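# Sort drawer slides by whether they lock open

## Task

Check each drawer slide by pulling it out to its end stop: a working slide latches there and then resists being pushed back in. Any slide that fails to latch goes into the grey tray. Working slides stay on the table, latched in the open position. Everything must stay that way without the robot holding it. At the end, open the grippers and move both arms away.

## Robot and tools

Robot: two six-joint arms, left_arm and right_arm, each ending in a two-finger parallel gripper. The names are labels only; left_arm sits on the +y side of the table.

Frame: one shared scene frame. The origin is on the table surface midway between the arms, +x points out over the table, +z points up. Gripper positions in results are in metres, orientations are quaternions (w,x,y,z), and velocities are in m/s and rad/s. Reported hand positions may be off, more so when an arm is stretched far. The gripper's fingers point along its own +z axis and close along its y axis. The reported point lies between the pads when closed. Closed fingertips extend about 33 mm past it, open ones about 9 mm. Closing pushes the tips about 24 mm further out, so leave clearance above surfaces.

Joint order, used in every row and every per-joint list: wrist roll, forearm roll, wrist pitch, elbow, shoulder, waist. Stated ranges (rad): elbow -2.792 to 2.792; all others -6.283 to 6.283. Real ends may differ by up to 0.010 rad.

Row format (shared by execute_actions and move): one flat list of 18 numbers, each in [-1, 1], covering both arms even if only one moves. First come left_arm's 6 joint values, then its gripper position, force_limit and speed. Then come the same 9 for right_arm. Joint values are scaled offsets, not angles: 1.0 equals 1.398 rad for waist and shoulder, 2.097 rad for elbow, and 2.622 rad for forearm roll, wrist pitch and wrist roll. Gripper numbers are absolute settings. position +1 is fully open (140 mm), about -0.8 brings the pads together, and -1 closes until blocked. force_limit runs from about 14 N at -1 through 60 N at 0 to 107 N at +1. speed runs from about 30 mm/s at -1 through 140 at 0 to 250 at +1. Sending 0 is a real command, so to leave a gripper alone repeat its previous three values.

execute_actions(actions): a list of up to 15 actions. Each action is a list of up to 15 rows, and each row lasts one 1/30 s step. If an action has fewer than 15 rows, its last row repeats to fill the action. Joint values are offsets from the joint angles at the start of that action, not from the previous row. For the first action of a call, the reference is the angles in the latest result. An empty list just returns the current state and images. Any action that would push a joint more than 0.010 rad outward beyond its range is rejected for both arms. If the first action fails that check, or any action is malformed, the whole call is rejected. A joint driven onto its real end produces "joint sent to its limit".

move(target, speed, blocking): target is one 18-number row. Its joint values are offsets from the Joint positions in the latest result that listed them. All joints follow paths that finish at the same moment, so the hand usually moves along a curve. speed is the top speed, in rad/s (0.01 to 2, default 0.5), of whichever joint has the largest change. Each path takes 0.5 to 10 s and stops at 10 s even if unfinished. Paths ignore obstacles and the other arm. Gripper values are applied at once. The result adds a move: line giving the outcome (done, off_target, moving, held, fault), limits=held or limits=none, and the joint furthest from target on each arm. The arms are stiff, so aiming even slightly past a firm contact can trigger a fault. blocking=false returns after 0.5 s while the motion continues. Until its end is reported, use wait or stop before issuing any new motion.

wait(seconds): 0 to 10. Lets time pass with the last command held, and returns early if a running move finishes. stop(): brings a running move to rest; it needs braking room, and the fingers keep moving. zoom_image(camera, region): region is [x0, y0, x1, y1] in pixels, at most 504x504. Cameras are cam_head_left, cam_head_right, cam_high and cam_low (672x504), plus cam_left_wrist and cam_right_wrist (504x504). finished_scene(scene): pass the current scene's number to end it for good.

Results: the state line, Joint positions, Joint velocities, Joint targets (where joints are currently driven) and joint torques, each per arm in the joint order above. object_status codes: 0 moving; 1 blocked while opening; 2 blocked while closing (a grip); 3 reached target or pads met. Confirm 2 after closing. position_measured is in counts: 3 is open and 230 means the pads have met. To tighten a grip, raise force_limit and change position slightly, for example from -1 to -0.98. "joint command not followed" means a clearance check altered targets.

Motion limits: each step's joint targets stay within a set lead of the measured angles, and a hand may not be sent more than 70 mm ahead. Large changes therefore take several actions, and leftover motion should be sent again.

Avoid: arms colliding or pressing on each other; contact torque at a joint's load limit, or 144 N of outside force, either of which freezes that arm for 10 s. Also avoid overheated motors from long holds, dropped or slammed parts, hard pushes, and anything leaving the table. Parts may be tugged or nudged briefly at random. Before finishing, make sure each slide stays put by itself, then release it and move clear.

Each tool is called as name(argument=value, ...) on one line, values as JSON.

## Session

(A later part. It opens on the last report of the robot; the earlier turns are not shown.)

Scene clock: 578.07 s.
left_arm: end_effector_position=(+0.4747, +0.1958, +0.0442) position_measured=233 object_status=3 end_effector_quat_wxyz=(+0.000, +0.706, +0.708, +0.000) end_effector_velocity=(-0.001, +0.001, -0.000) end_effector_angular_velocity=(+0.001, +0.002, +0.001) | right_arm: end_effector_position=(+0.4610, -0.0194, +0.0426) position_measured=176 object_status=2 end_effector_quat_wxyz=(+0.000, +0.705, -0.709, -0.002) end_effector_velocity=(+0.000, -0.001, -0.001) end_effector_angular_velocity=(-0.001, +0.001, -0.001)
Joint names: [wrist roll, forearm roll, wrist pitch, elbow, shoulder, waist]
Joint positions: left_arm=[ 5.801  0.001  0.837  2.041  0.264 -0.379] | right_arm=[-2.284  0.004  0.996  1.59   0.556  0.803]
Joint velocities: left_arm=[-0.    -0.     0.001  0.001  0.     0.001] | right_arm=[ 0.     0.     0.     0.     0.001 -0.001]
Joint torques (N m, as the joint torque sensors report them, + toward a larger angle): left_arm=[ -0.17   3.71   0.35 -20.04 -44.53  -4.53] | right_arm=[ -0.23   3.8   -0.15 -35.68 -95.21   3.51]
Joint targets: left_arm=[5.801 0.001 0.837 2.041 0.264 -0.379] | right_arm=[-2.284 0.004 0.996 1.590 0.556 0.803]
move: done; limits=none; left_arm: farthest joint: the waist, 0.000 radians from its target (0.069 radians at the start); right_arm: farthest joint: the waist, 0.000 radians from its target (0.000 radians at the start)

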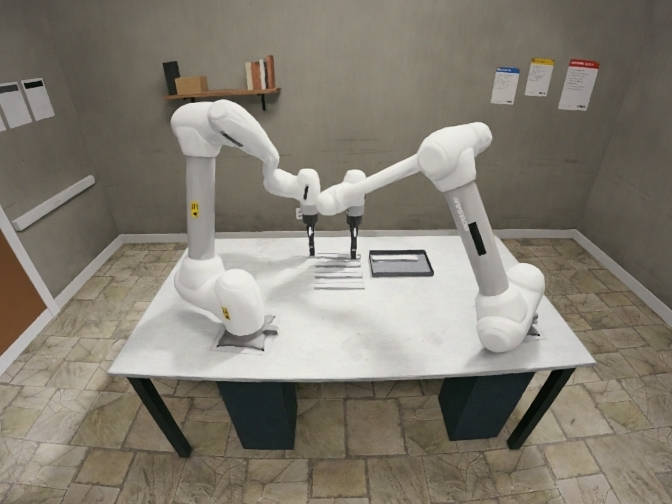

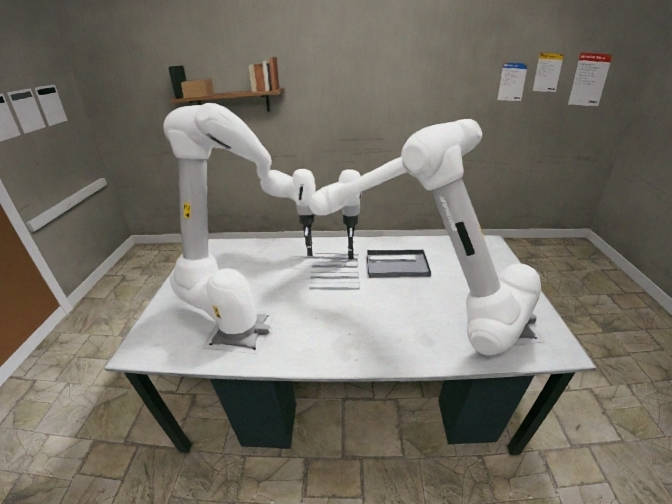

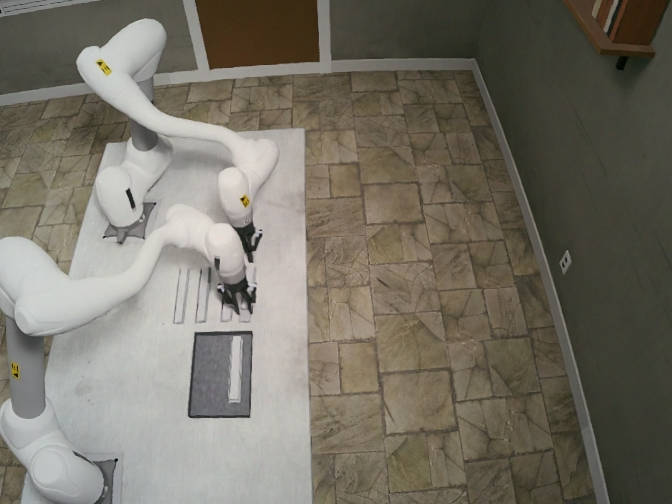

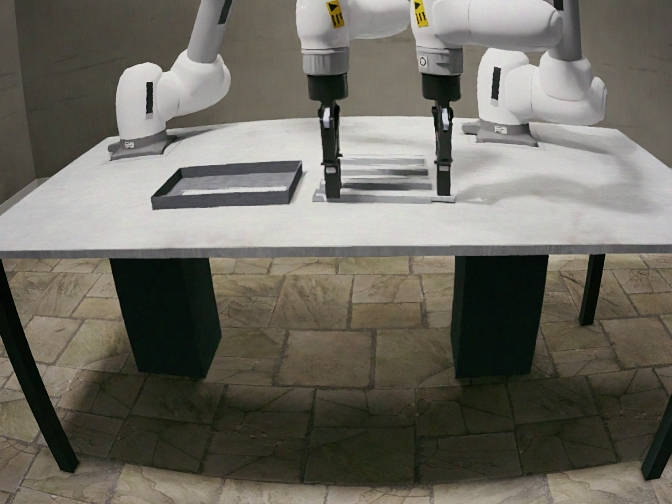

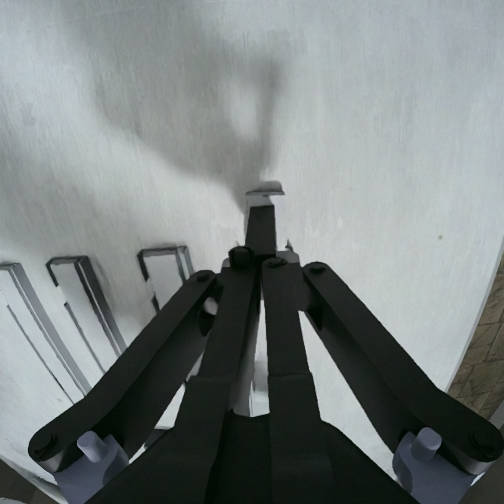

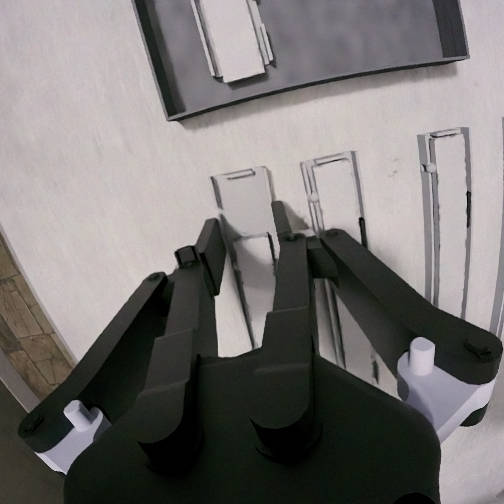

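execute_actions(actions=[[[0,0,0.018,-0.0092,-0.0205,0,-1,0,0,0,0,0,0,0,0,-1,0.3,-0.7]],[[0.0059,0,-0.0008,0.0034,-0.0037,0.011,-0.2,0,0,0,0,0,0,0,0,-1,0.3,-0.7]],[[0,0,0,0,0,0,-0.2,0,0,0,0,0,0,0,0,-1,0.3,-0.7]],[[0,0,-0.014,0.007,0.016,0,-0.2,0,0,0,0,0,0,0,0,-1,0.3,-0.7]],[[0,0,0,0,0,0,-0.2,0,0,0,0,0,0,0,0,-1,0.3,-0.7]]])

Scene clock: 595.60 s.
left_arm: end_effector_position=(+0.4753, +0.2055, +0.0498) position_measured=154 object_status=3 end_effector_quat_wxyz=(+0.000, +0.706, +0.708, +0.000) end_effector_velocity=(+0.000, +0.000, +0.000) end_effector_angular_velocity=(+0.001, -0.001, -0.002) | right_arm: end_effector_position=(+0.4610, -0.0194, +0.0426) position_measured=176 object_status=2 end_effector_quat_wxyz=(+0.000, +0.705, -0.709, -0.002) end_effector_velocity=(+0.000, -0.001, -0.001) end_effector_angular_velocity=(-0.000, +0.001, -0.001)
Joint names: [wrist roll, forearm roll, wrist pitch, elbow, shoulder, waist]
Joint positions: left_arm=[ 5.816  0.001  0.845  2.043  0.252 -0.364] | right_arm=[-2.284  0.004  0.996  1.59   0.556  0.803]
Joint velocities: left_arm=[-0.     0.002  0.    -0.    -0.    -0.   ] | right_arm=[ 0.     0.     0.     0.     0.    -0.001]
Joint torques (N m, as the joint torque sensors report them, + toward a larger angle): left_arm=[ -0.18   3.31   0.15 -32.06 -57.33  -5.78] | right_arm=[ -0.01   3.67  -0.34 -36.79 -96.49   3.7 ]
Joint targets: left_arm=[5.816 0.001 0.845 2.043 0.252 -0.364] | right_arm=[-2.284 0.004 0.996 1.590 0.556 0.803]

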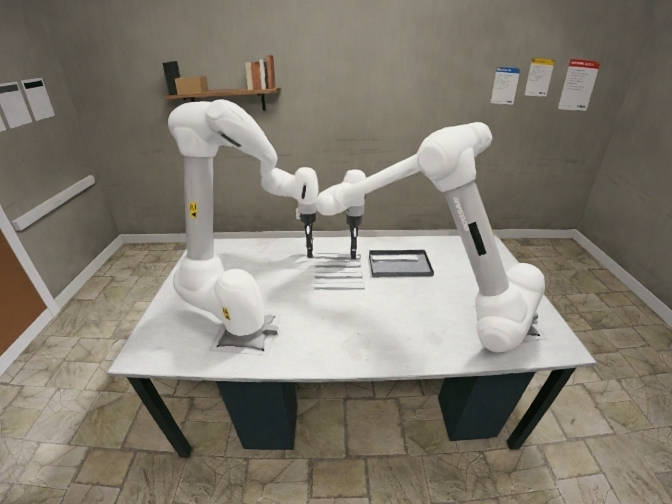

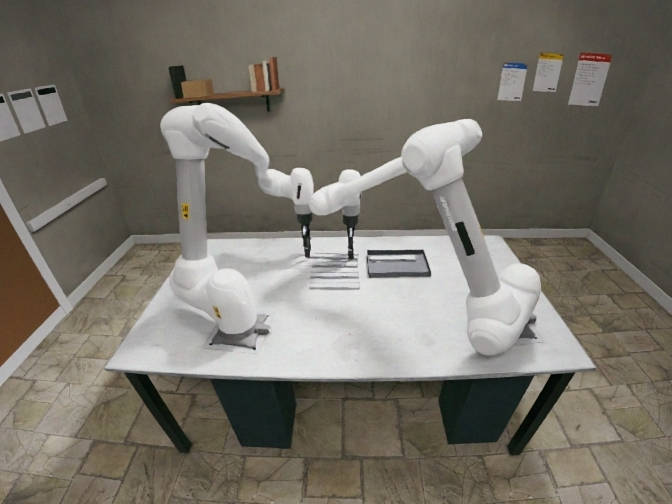

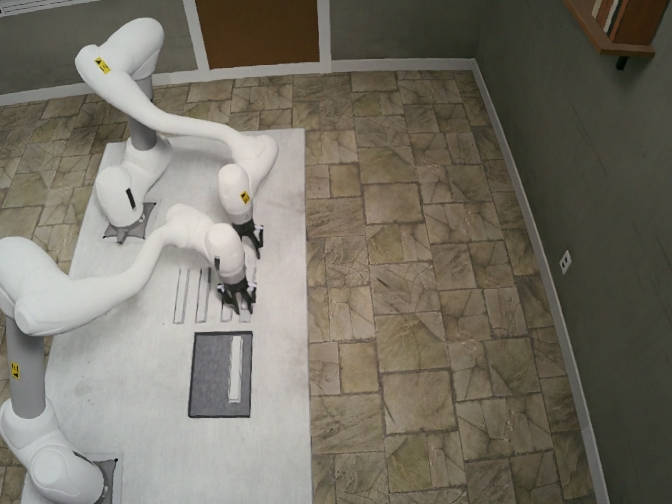

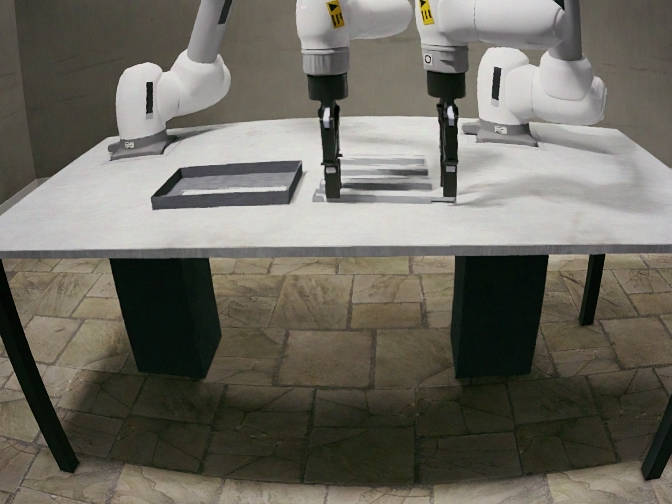

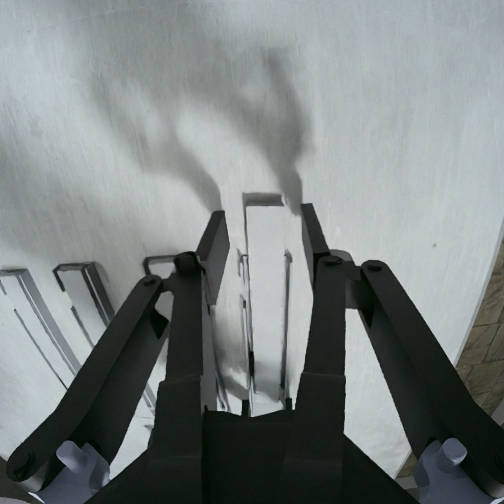

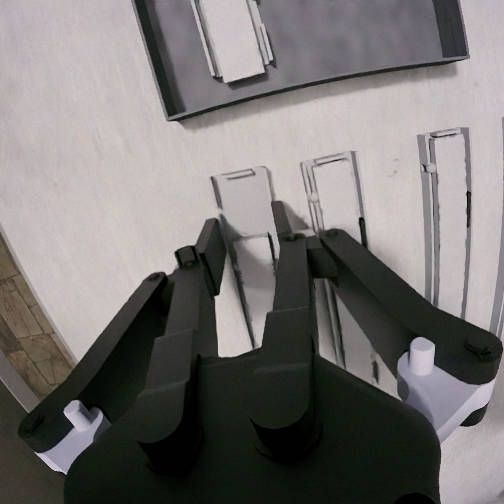

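execute_actions(actions=[[[0,0,-0.0053,0.0027,0.006,0,-0.2,0,0,0,0,0,0,0,0,-1,0.3,-0.7]],[[0,0,0,0,0,0,-0.5,-0.3,-0.6,0,0,0,0,0,0,-1,0.3,-0.7]],[[0,0,0,0,0,0,-0.5,-0.3,-0.6,0,0,0,0,0,0,-1,0.3,-0.7]],[[0,0,0.0007,-0.0004,-0.0008,0,-1,-0.3,-0.6,0,0,0,0,0,0,-1,0.3,-0.7]],[[0,0,0,0,0,0,-1,-0.3,-0.6,0,0,0,0,0,0,-1,0.3,-0.7]],[[0,0,0,0,0,0,-1,-0.3,-0.6,0,0,0,0,0,0,-1,0.3,-0.7]]])

Scene clock: 610.90 s.
left_arm: end_effector_position=(+0.4752, +0.2056, +0.0436) position_measured=194 object_status=2 end_effector_quat_wxyz=(+0.000, +0.706, +0.708, +0.000) end_effector_velocity=(-0.000, +0.001, -0.000) end_effector_angular_velocity=(+0.001, +0.001, +0.001) | right_arm: end_effector_position=(+0.4610, -0.0194, +0.0426) position_measured=176 object_status=2 end_effector_quat_wxyz=(+0.000, +0.705, -0.709, -0.002) end_effector_velocity=(+0.000, -0.000, -0.000) end_effector_angular_velocity=(-0.000, +0.000, -0.001)
Joint names: [wrist roll, forearm roll, wrist pitch, elbow, shoulder, waist]
Joint positions: left_arm=[ 5.816  0.001  0.833  2.048  0.26  -0.364] | right_arm=[-2.284  0.004  0.996  1.59   0.556  0.803]
Joint velocities: left_arm=[-0.     0.001  0.001  0.     0.001  0.001] | right_arm=[ 0.     0.    -0.    -0.     0.001 -0.   ]
Joint torques (N m, as the joint torque sensors report them, + toward a larger angle): left_arm=[ -0.76   2.96  -0.98 -34.6  -57.62  -4.31] | right_arm=[  0.     4.56   0.07 -36.36 -98.89   5.78]
Joint targets: left_arm=[5.816 0.001 0.833 2.048 0.260 -0.364] | right_arm=[-2.284 0.004 0.996 1.590 0.556 0.803]

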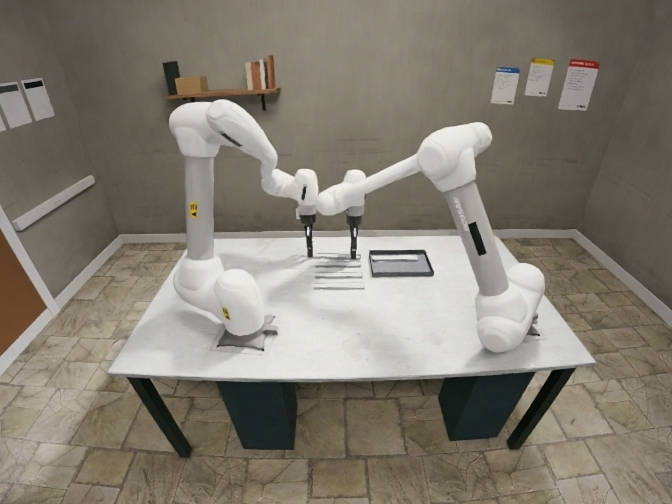

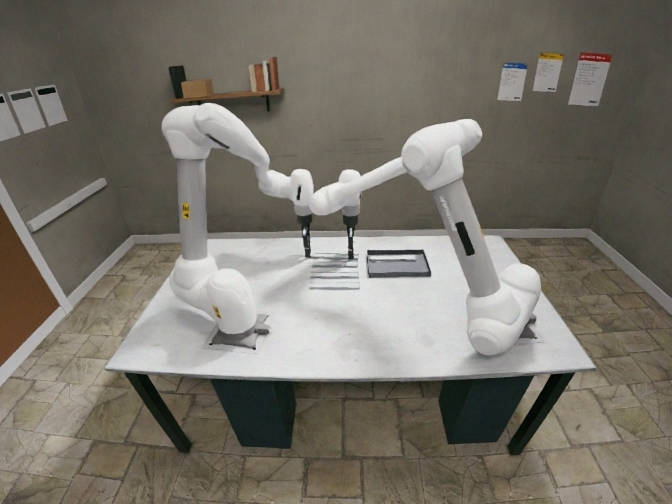

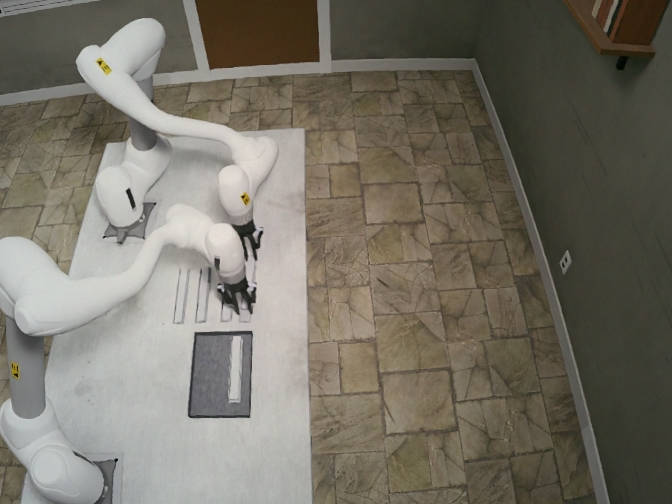

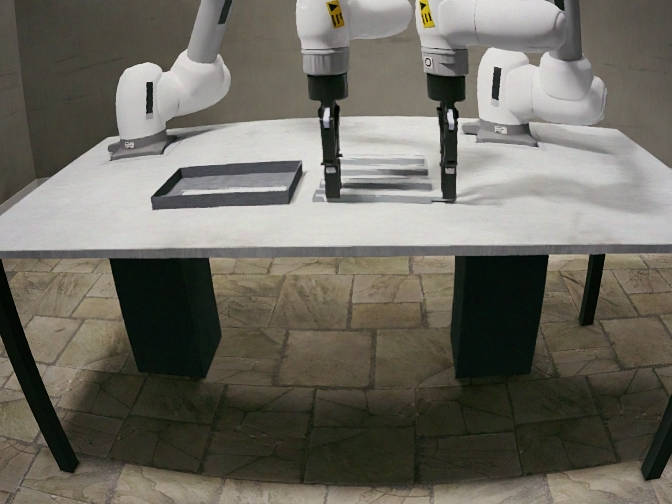

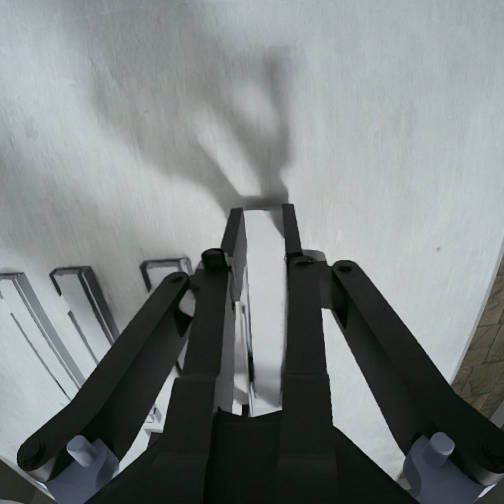

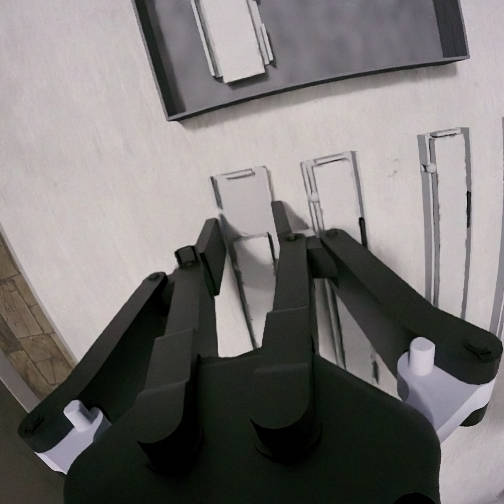

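move(target=[0.0462,0,-0.0030,0.0158,-0.0178,0.0866,-1,-0.3,-0.6, 0,0,0,0,0,0,-1,0.3,-0.7], speed=0.06)

Scene clock: 630.17 s.
left_arm: end_effector_position=(+0.4814, +0.2771, +0.0440) position_measured=194 object_status=2 end_effector_quat_wxyz=(+0.000, +0.706, +0.708, +0.000) end_effector_velocity=(-0.002, +0.000, -0.000) end_effector_angular_velocity=(+0.001, +0.002, -0.001) | right_arm: end_effector_position=(+0.4610, -0.0194, +0.0426) position_measured=176 object_status=2 end_effector_quat_wxyz=(+0.000, +0.705, -0.709, -0.002) end_effector_velocity=(+0.001, -0.000, +0.000) end_effector_angular_velocity=(+0.001, -0.000, -0.002)
Joint names: [wrist roll, forearm roll, wrist pitch, elbow, shoulder, waist]
Joint positions: left_arm=[ 5.937  0.001  0.825  2.081  0.235 -0.243] | right_arm=[-2.284  0.004  0.996  1.59   0.556  0.803]
Joint velocities: left_arm=[ 0.    -0.     0.002  0.002 -0.001 -0.001] | right_arm=[ 0.     0.001 -0.    -0.001 -0.    -0.001]
Joint torques (N m, as the joint torque sensors report them, + toward a larger angle): left_arm=[ -1.08   3.36  -1.17 -34.17 -55.32  -3.7 ] | right_arm=[ -0.39   4.06   1.02 -34.83 -97.3    5.78]
Joint targets: left_arm=[5.937 0.001 0.825 2.081 0.235 -0.243] | right_arm=[-2.284 0.004 0.996 1.590 0.556 0.803]
move: done; limits=none; left_arm: farthest joint: the waist, 0.000 radians from its target (0.121 radians at the start); right_arm: farthest joint: the waist, 0.000 radians from its target (0.000 radians at the start)

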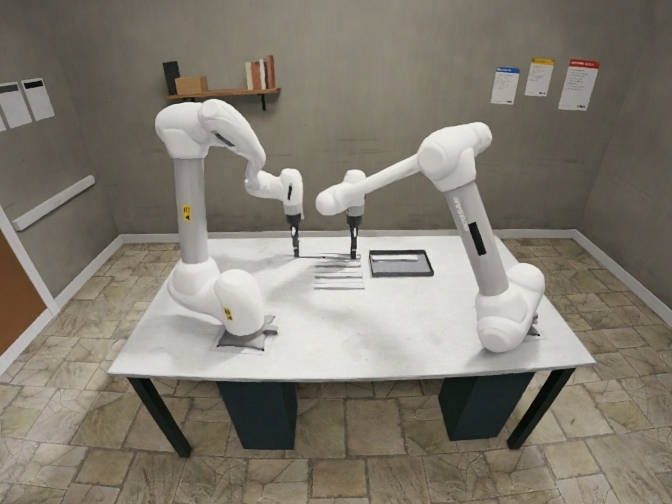

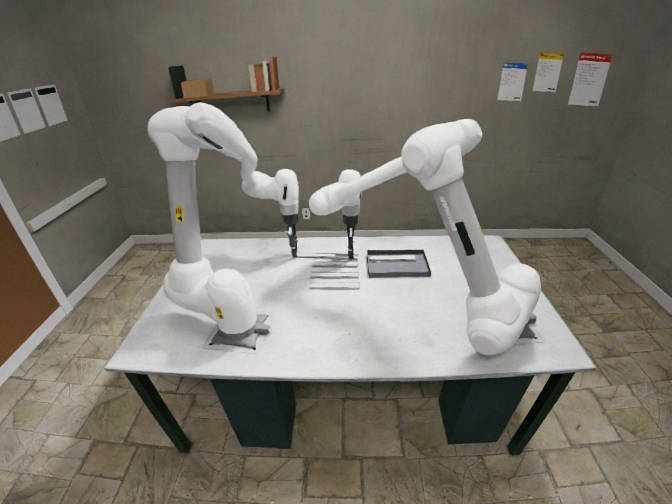

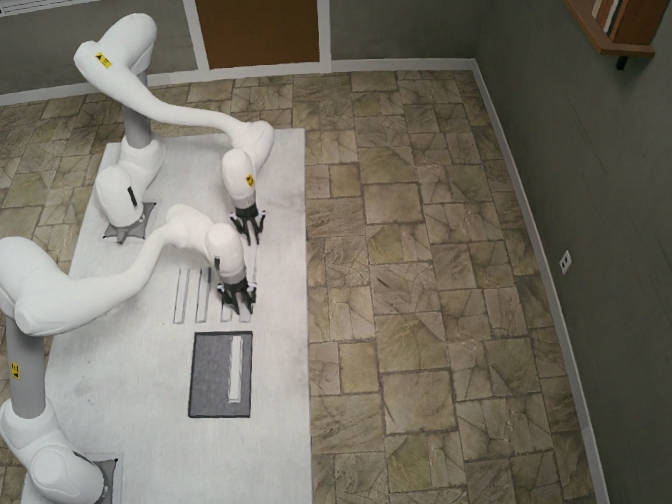

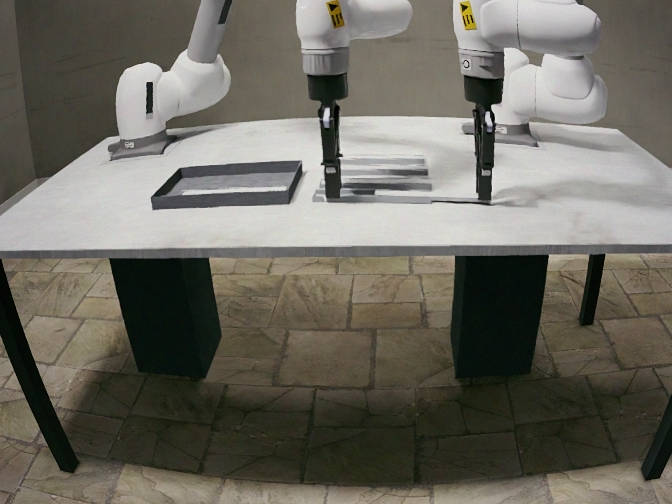

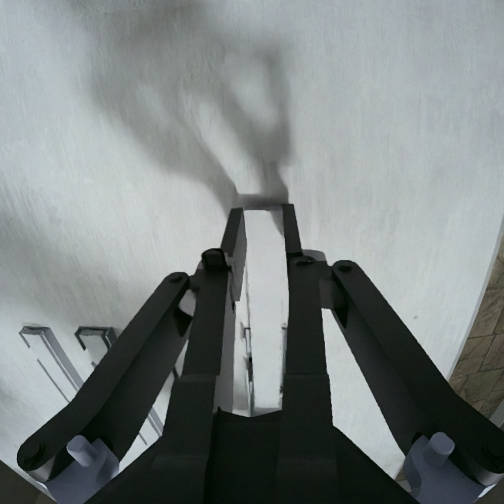

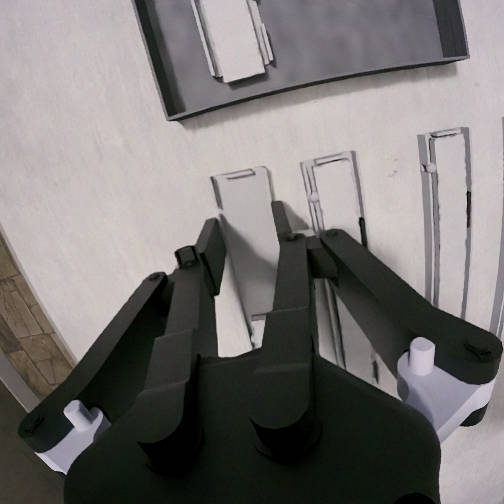

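move(target=[0.0098,0,-0.0005,0.0035,-0.0033,0.018,-1,-0.3,-0.6, 0,0,0,0,0,0,-1,0.3,-0.7], speed=0.03)

move(target=[0.0052,0,-0.0003,0.0018,-0.0017,0.0096,-1,-0.3,-0.6, 0,0,0,0,0,0,-1,0.3,-0.7], speed=0.03)

Scene clock: 642.33 s.
left_arm: end_effector_position=(+0.4811, +0.2920, +0.0435) position_measured=194 object_status=2 end_effector_quat_wxyz=(-0.001, +0.707, +0.708, +0.000) end_effector_velocity=(-0.000, -0.000, +0.001) end_effector_angular_velocity=(+0.000, -0.001, -0.001) | right_arm: end_effector_position=(+0.4610, -0.0194, +0.0426) position_measured=176 object_status=2 end_effector_quat_wxyz=(+0.000, +0.705, -0.709, -0.002) end_effector_velocity=(-0.001, +0.001, -0.001) end_effector_angular_velocity=(-0.000, +0.000, +0.002)
Joint names: [wrist roll, forearm roll, wrist pitch, elbow, shoulder, waist]
Joint positions: left_arm=[ 5.963  0.001  0.824  2.088  0.23  -0.218] | right_arm=[-2.284  0.004  0.996  1.59   0.556  0.803]
Joint velocities: left_arm=[ 0.     0.001  0.001 -0.    -0.001 -0.001] | right_arm=[-0.    -0.    -0.     0.     0.001  0.002]
Joint torques (N m, as the joint torque sensors report them, + toward a larger angle): left_arm=[ -0.76   3.35  -0.41 -33.79 -53.86  -5.2 ] | right_arm=[ -0.15   3.8    0.73 -34.64 -98.09   4.47]
Joint targets: left_arm=[5.963 0.001 0.824 2.088 0.230 -0.218] | right_arm=[-2.284 0.004 0.996 1.590 0.556 0.803]
move: done; limits=none; left_arm: farthest joint: the waist, 0.000 radians from its target (0.025 radians at the start); right_arm: farthest joint: the waist, 0.000 radians from its target (0.000 radians at the start)

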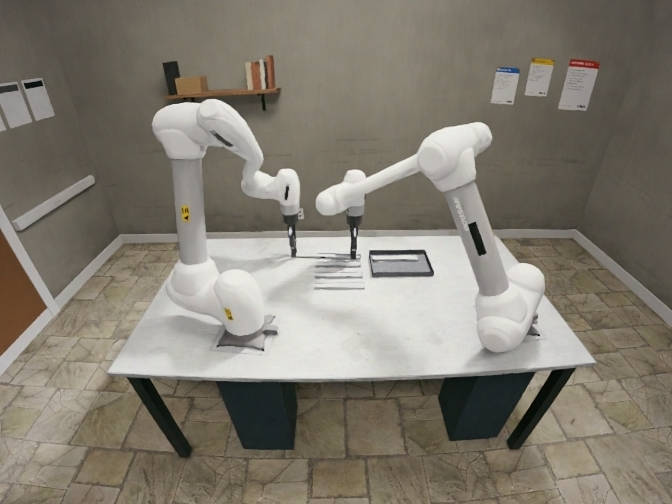

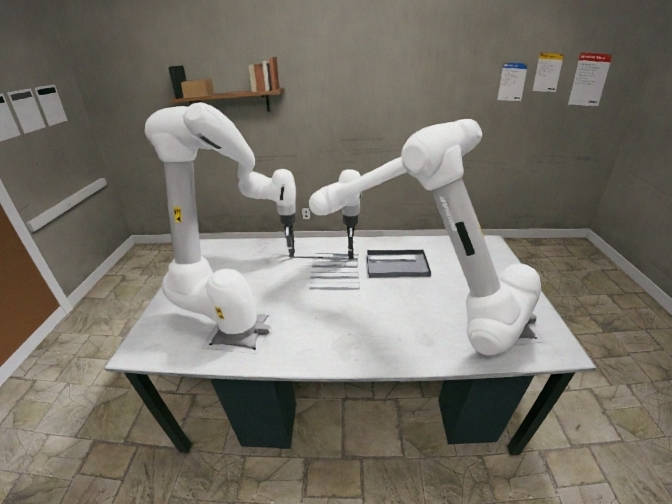

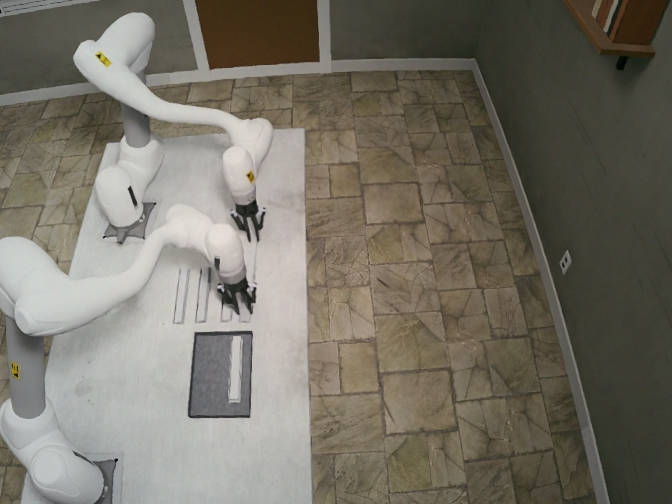

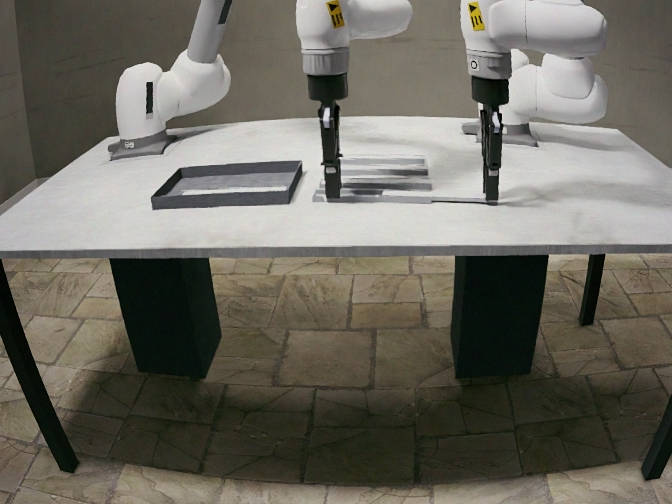

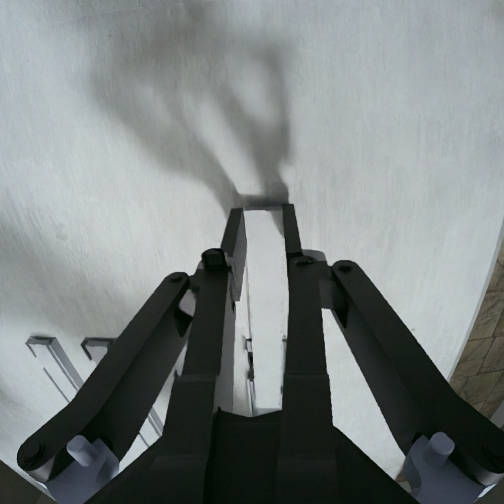

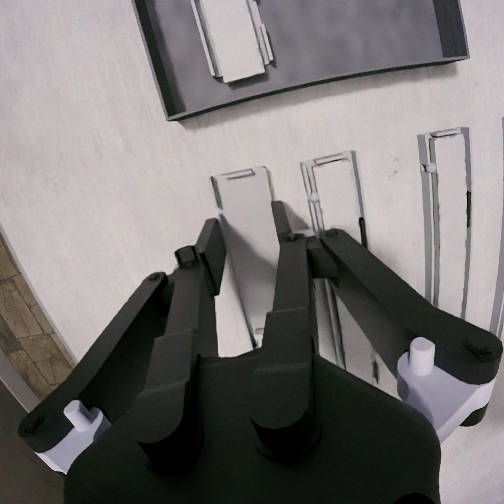

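Scene clock: 643.03 s.
left_arm: end_effector_position=(+0.4808, +0.2998, +0.0433) position_measured=194 object_status=2 end_effector_quat_wxyz=(-0.001, +0.707, +0.708, -0.000) end_effector_velocity=(+0.000, -0.000, +0.000) end_effector_angular_velocity=(+0.000, -0.002, -0.001) | right_arm: end_effector_position=(+0.4610, -0.0194, +0.0426) position_measured=176 object_status=2 end_effector_quat_wxyz=(+0.000, +0.705, -0.709, -0.002) end_effector_velocity=(-0.002, +0.000, -0.001) end_effector_angular_velocity=(-0.002, +0.001, +0.002)
Joint names: [wrist roll, forearm roll, wrist pitch, elbow, shoulder, waist]
Joint positions: left_arm=[ 5.976  0.001  0.823  2.092  0.228 -0.204] | right_arm=[-2.284  0.004  0.996  1.59   0.556  0.803]
Joint velocities: left_arm=[ 0.     0.001 -0.001  0.    -0.001 -0.   ] | right_arm=[-0.    -0.     0.     0.001  0.001  0.002]
Joint torques (N m, as the joint torque sensors report them, + toward a larger angle): left_arm=[ -0.6    3.28  -0.35 -33.39 -55.25  -2.13] | right_arm=[ -0.06   3.65   0.62 -35.24 -98.76   3.31]
Joint targets: left_arm=[5.976 0.001 0.823 2.092 0.228 -0.204] | right_arm=[-2.284 0.004 0.996 1.590 0.556 0.803]
move: done; limits=none; left_arm: farthest joint: the waist, 0.000 radians from its target (0.013 radians at the start); right_arm: farthest joint: the waist, 0.000 radians from its target (0.000 radians at the start)

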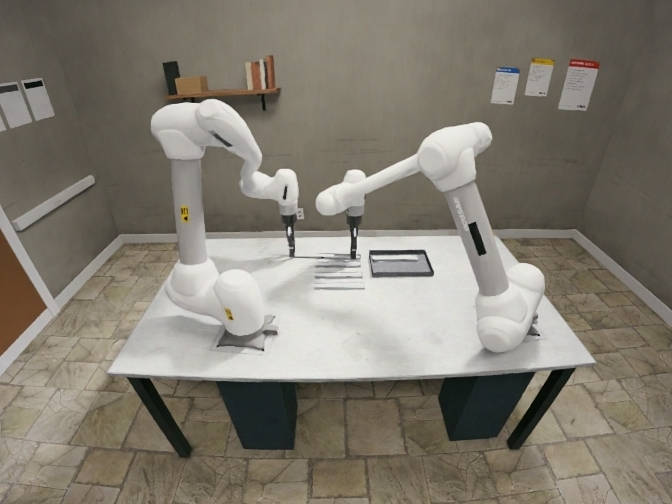

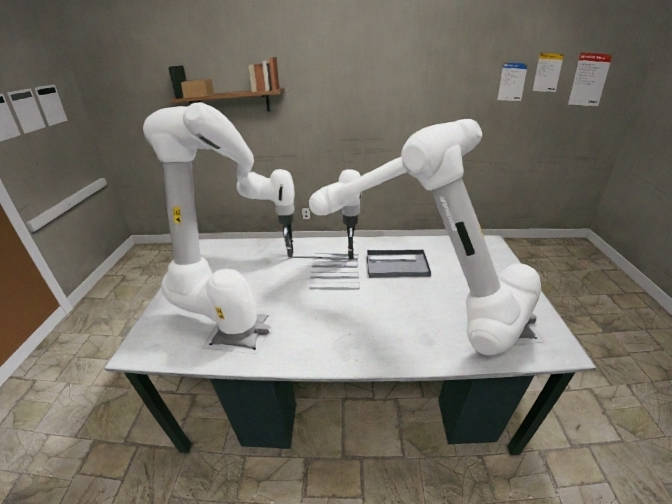

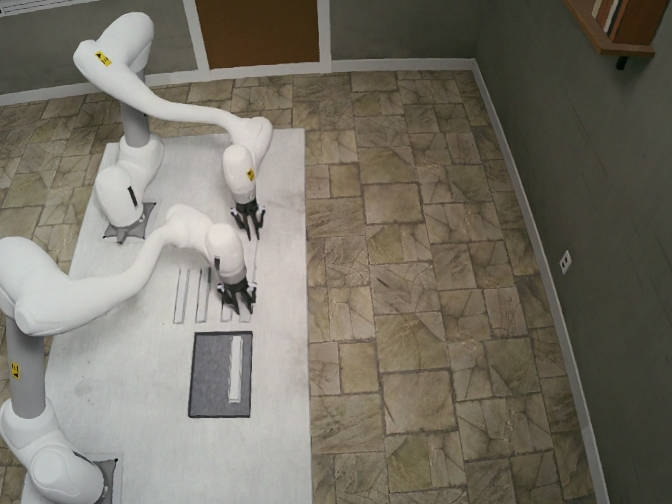

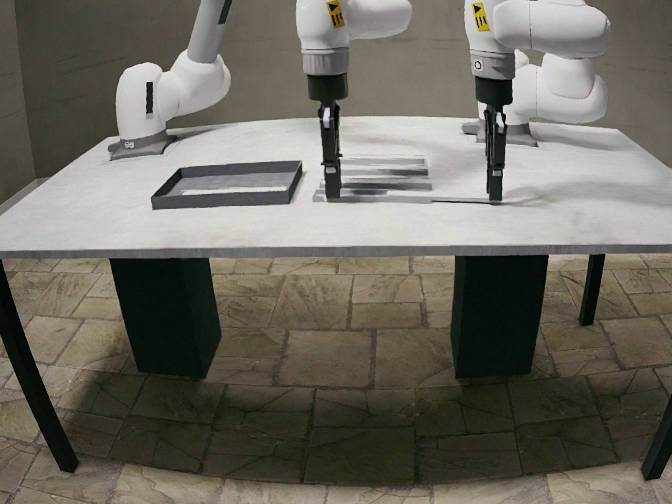

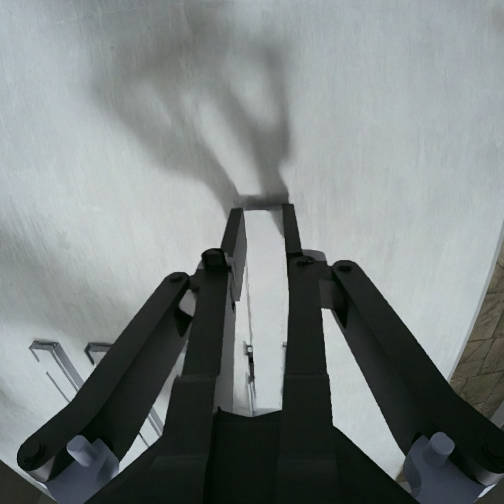

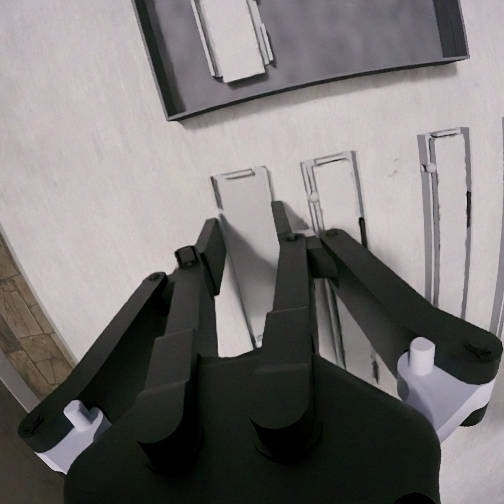

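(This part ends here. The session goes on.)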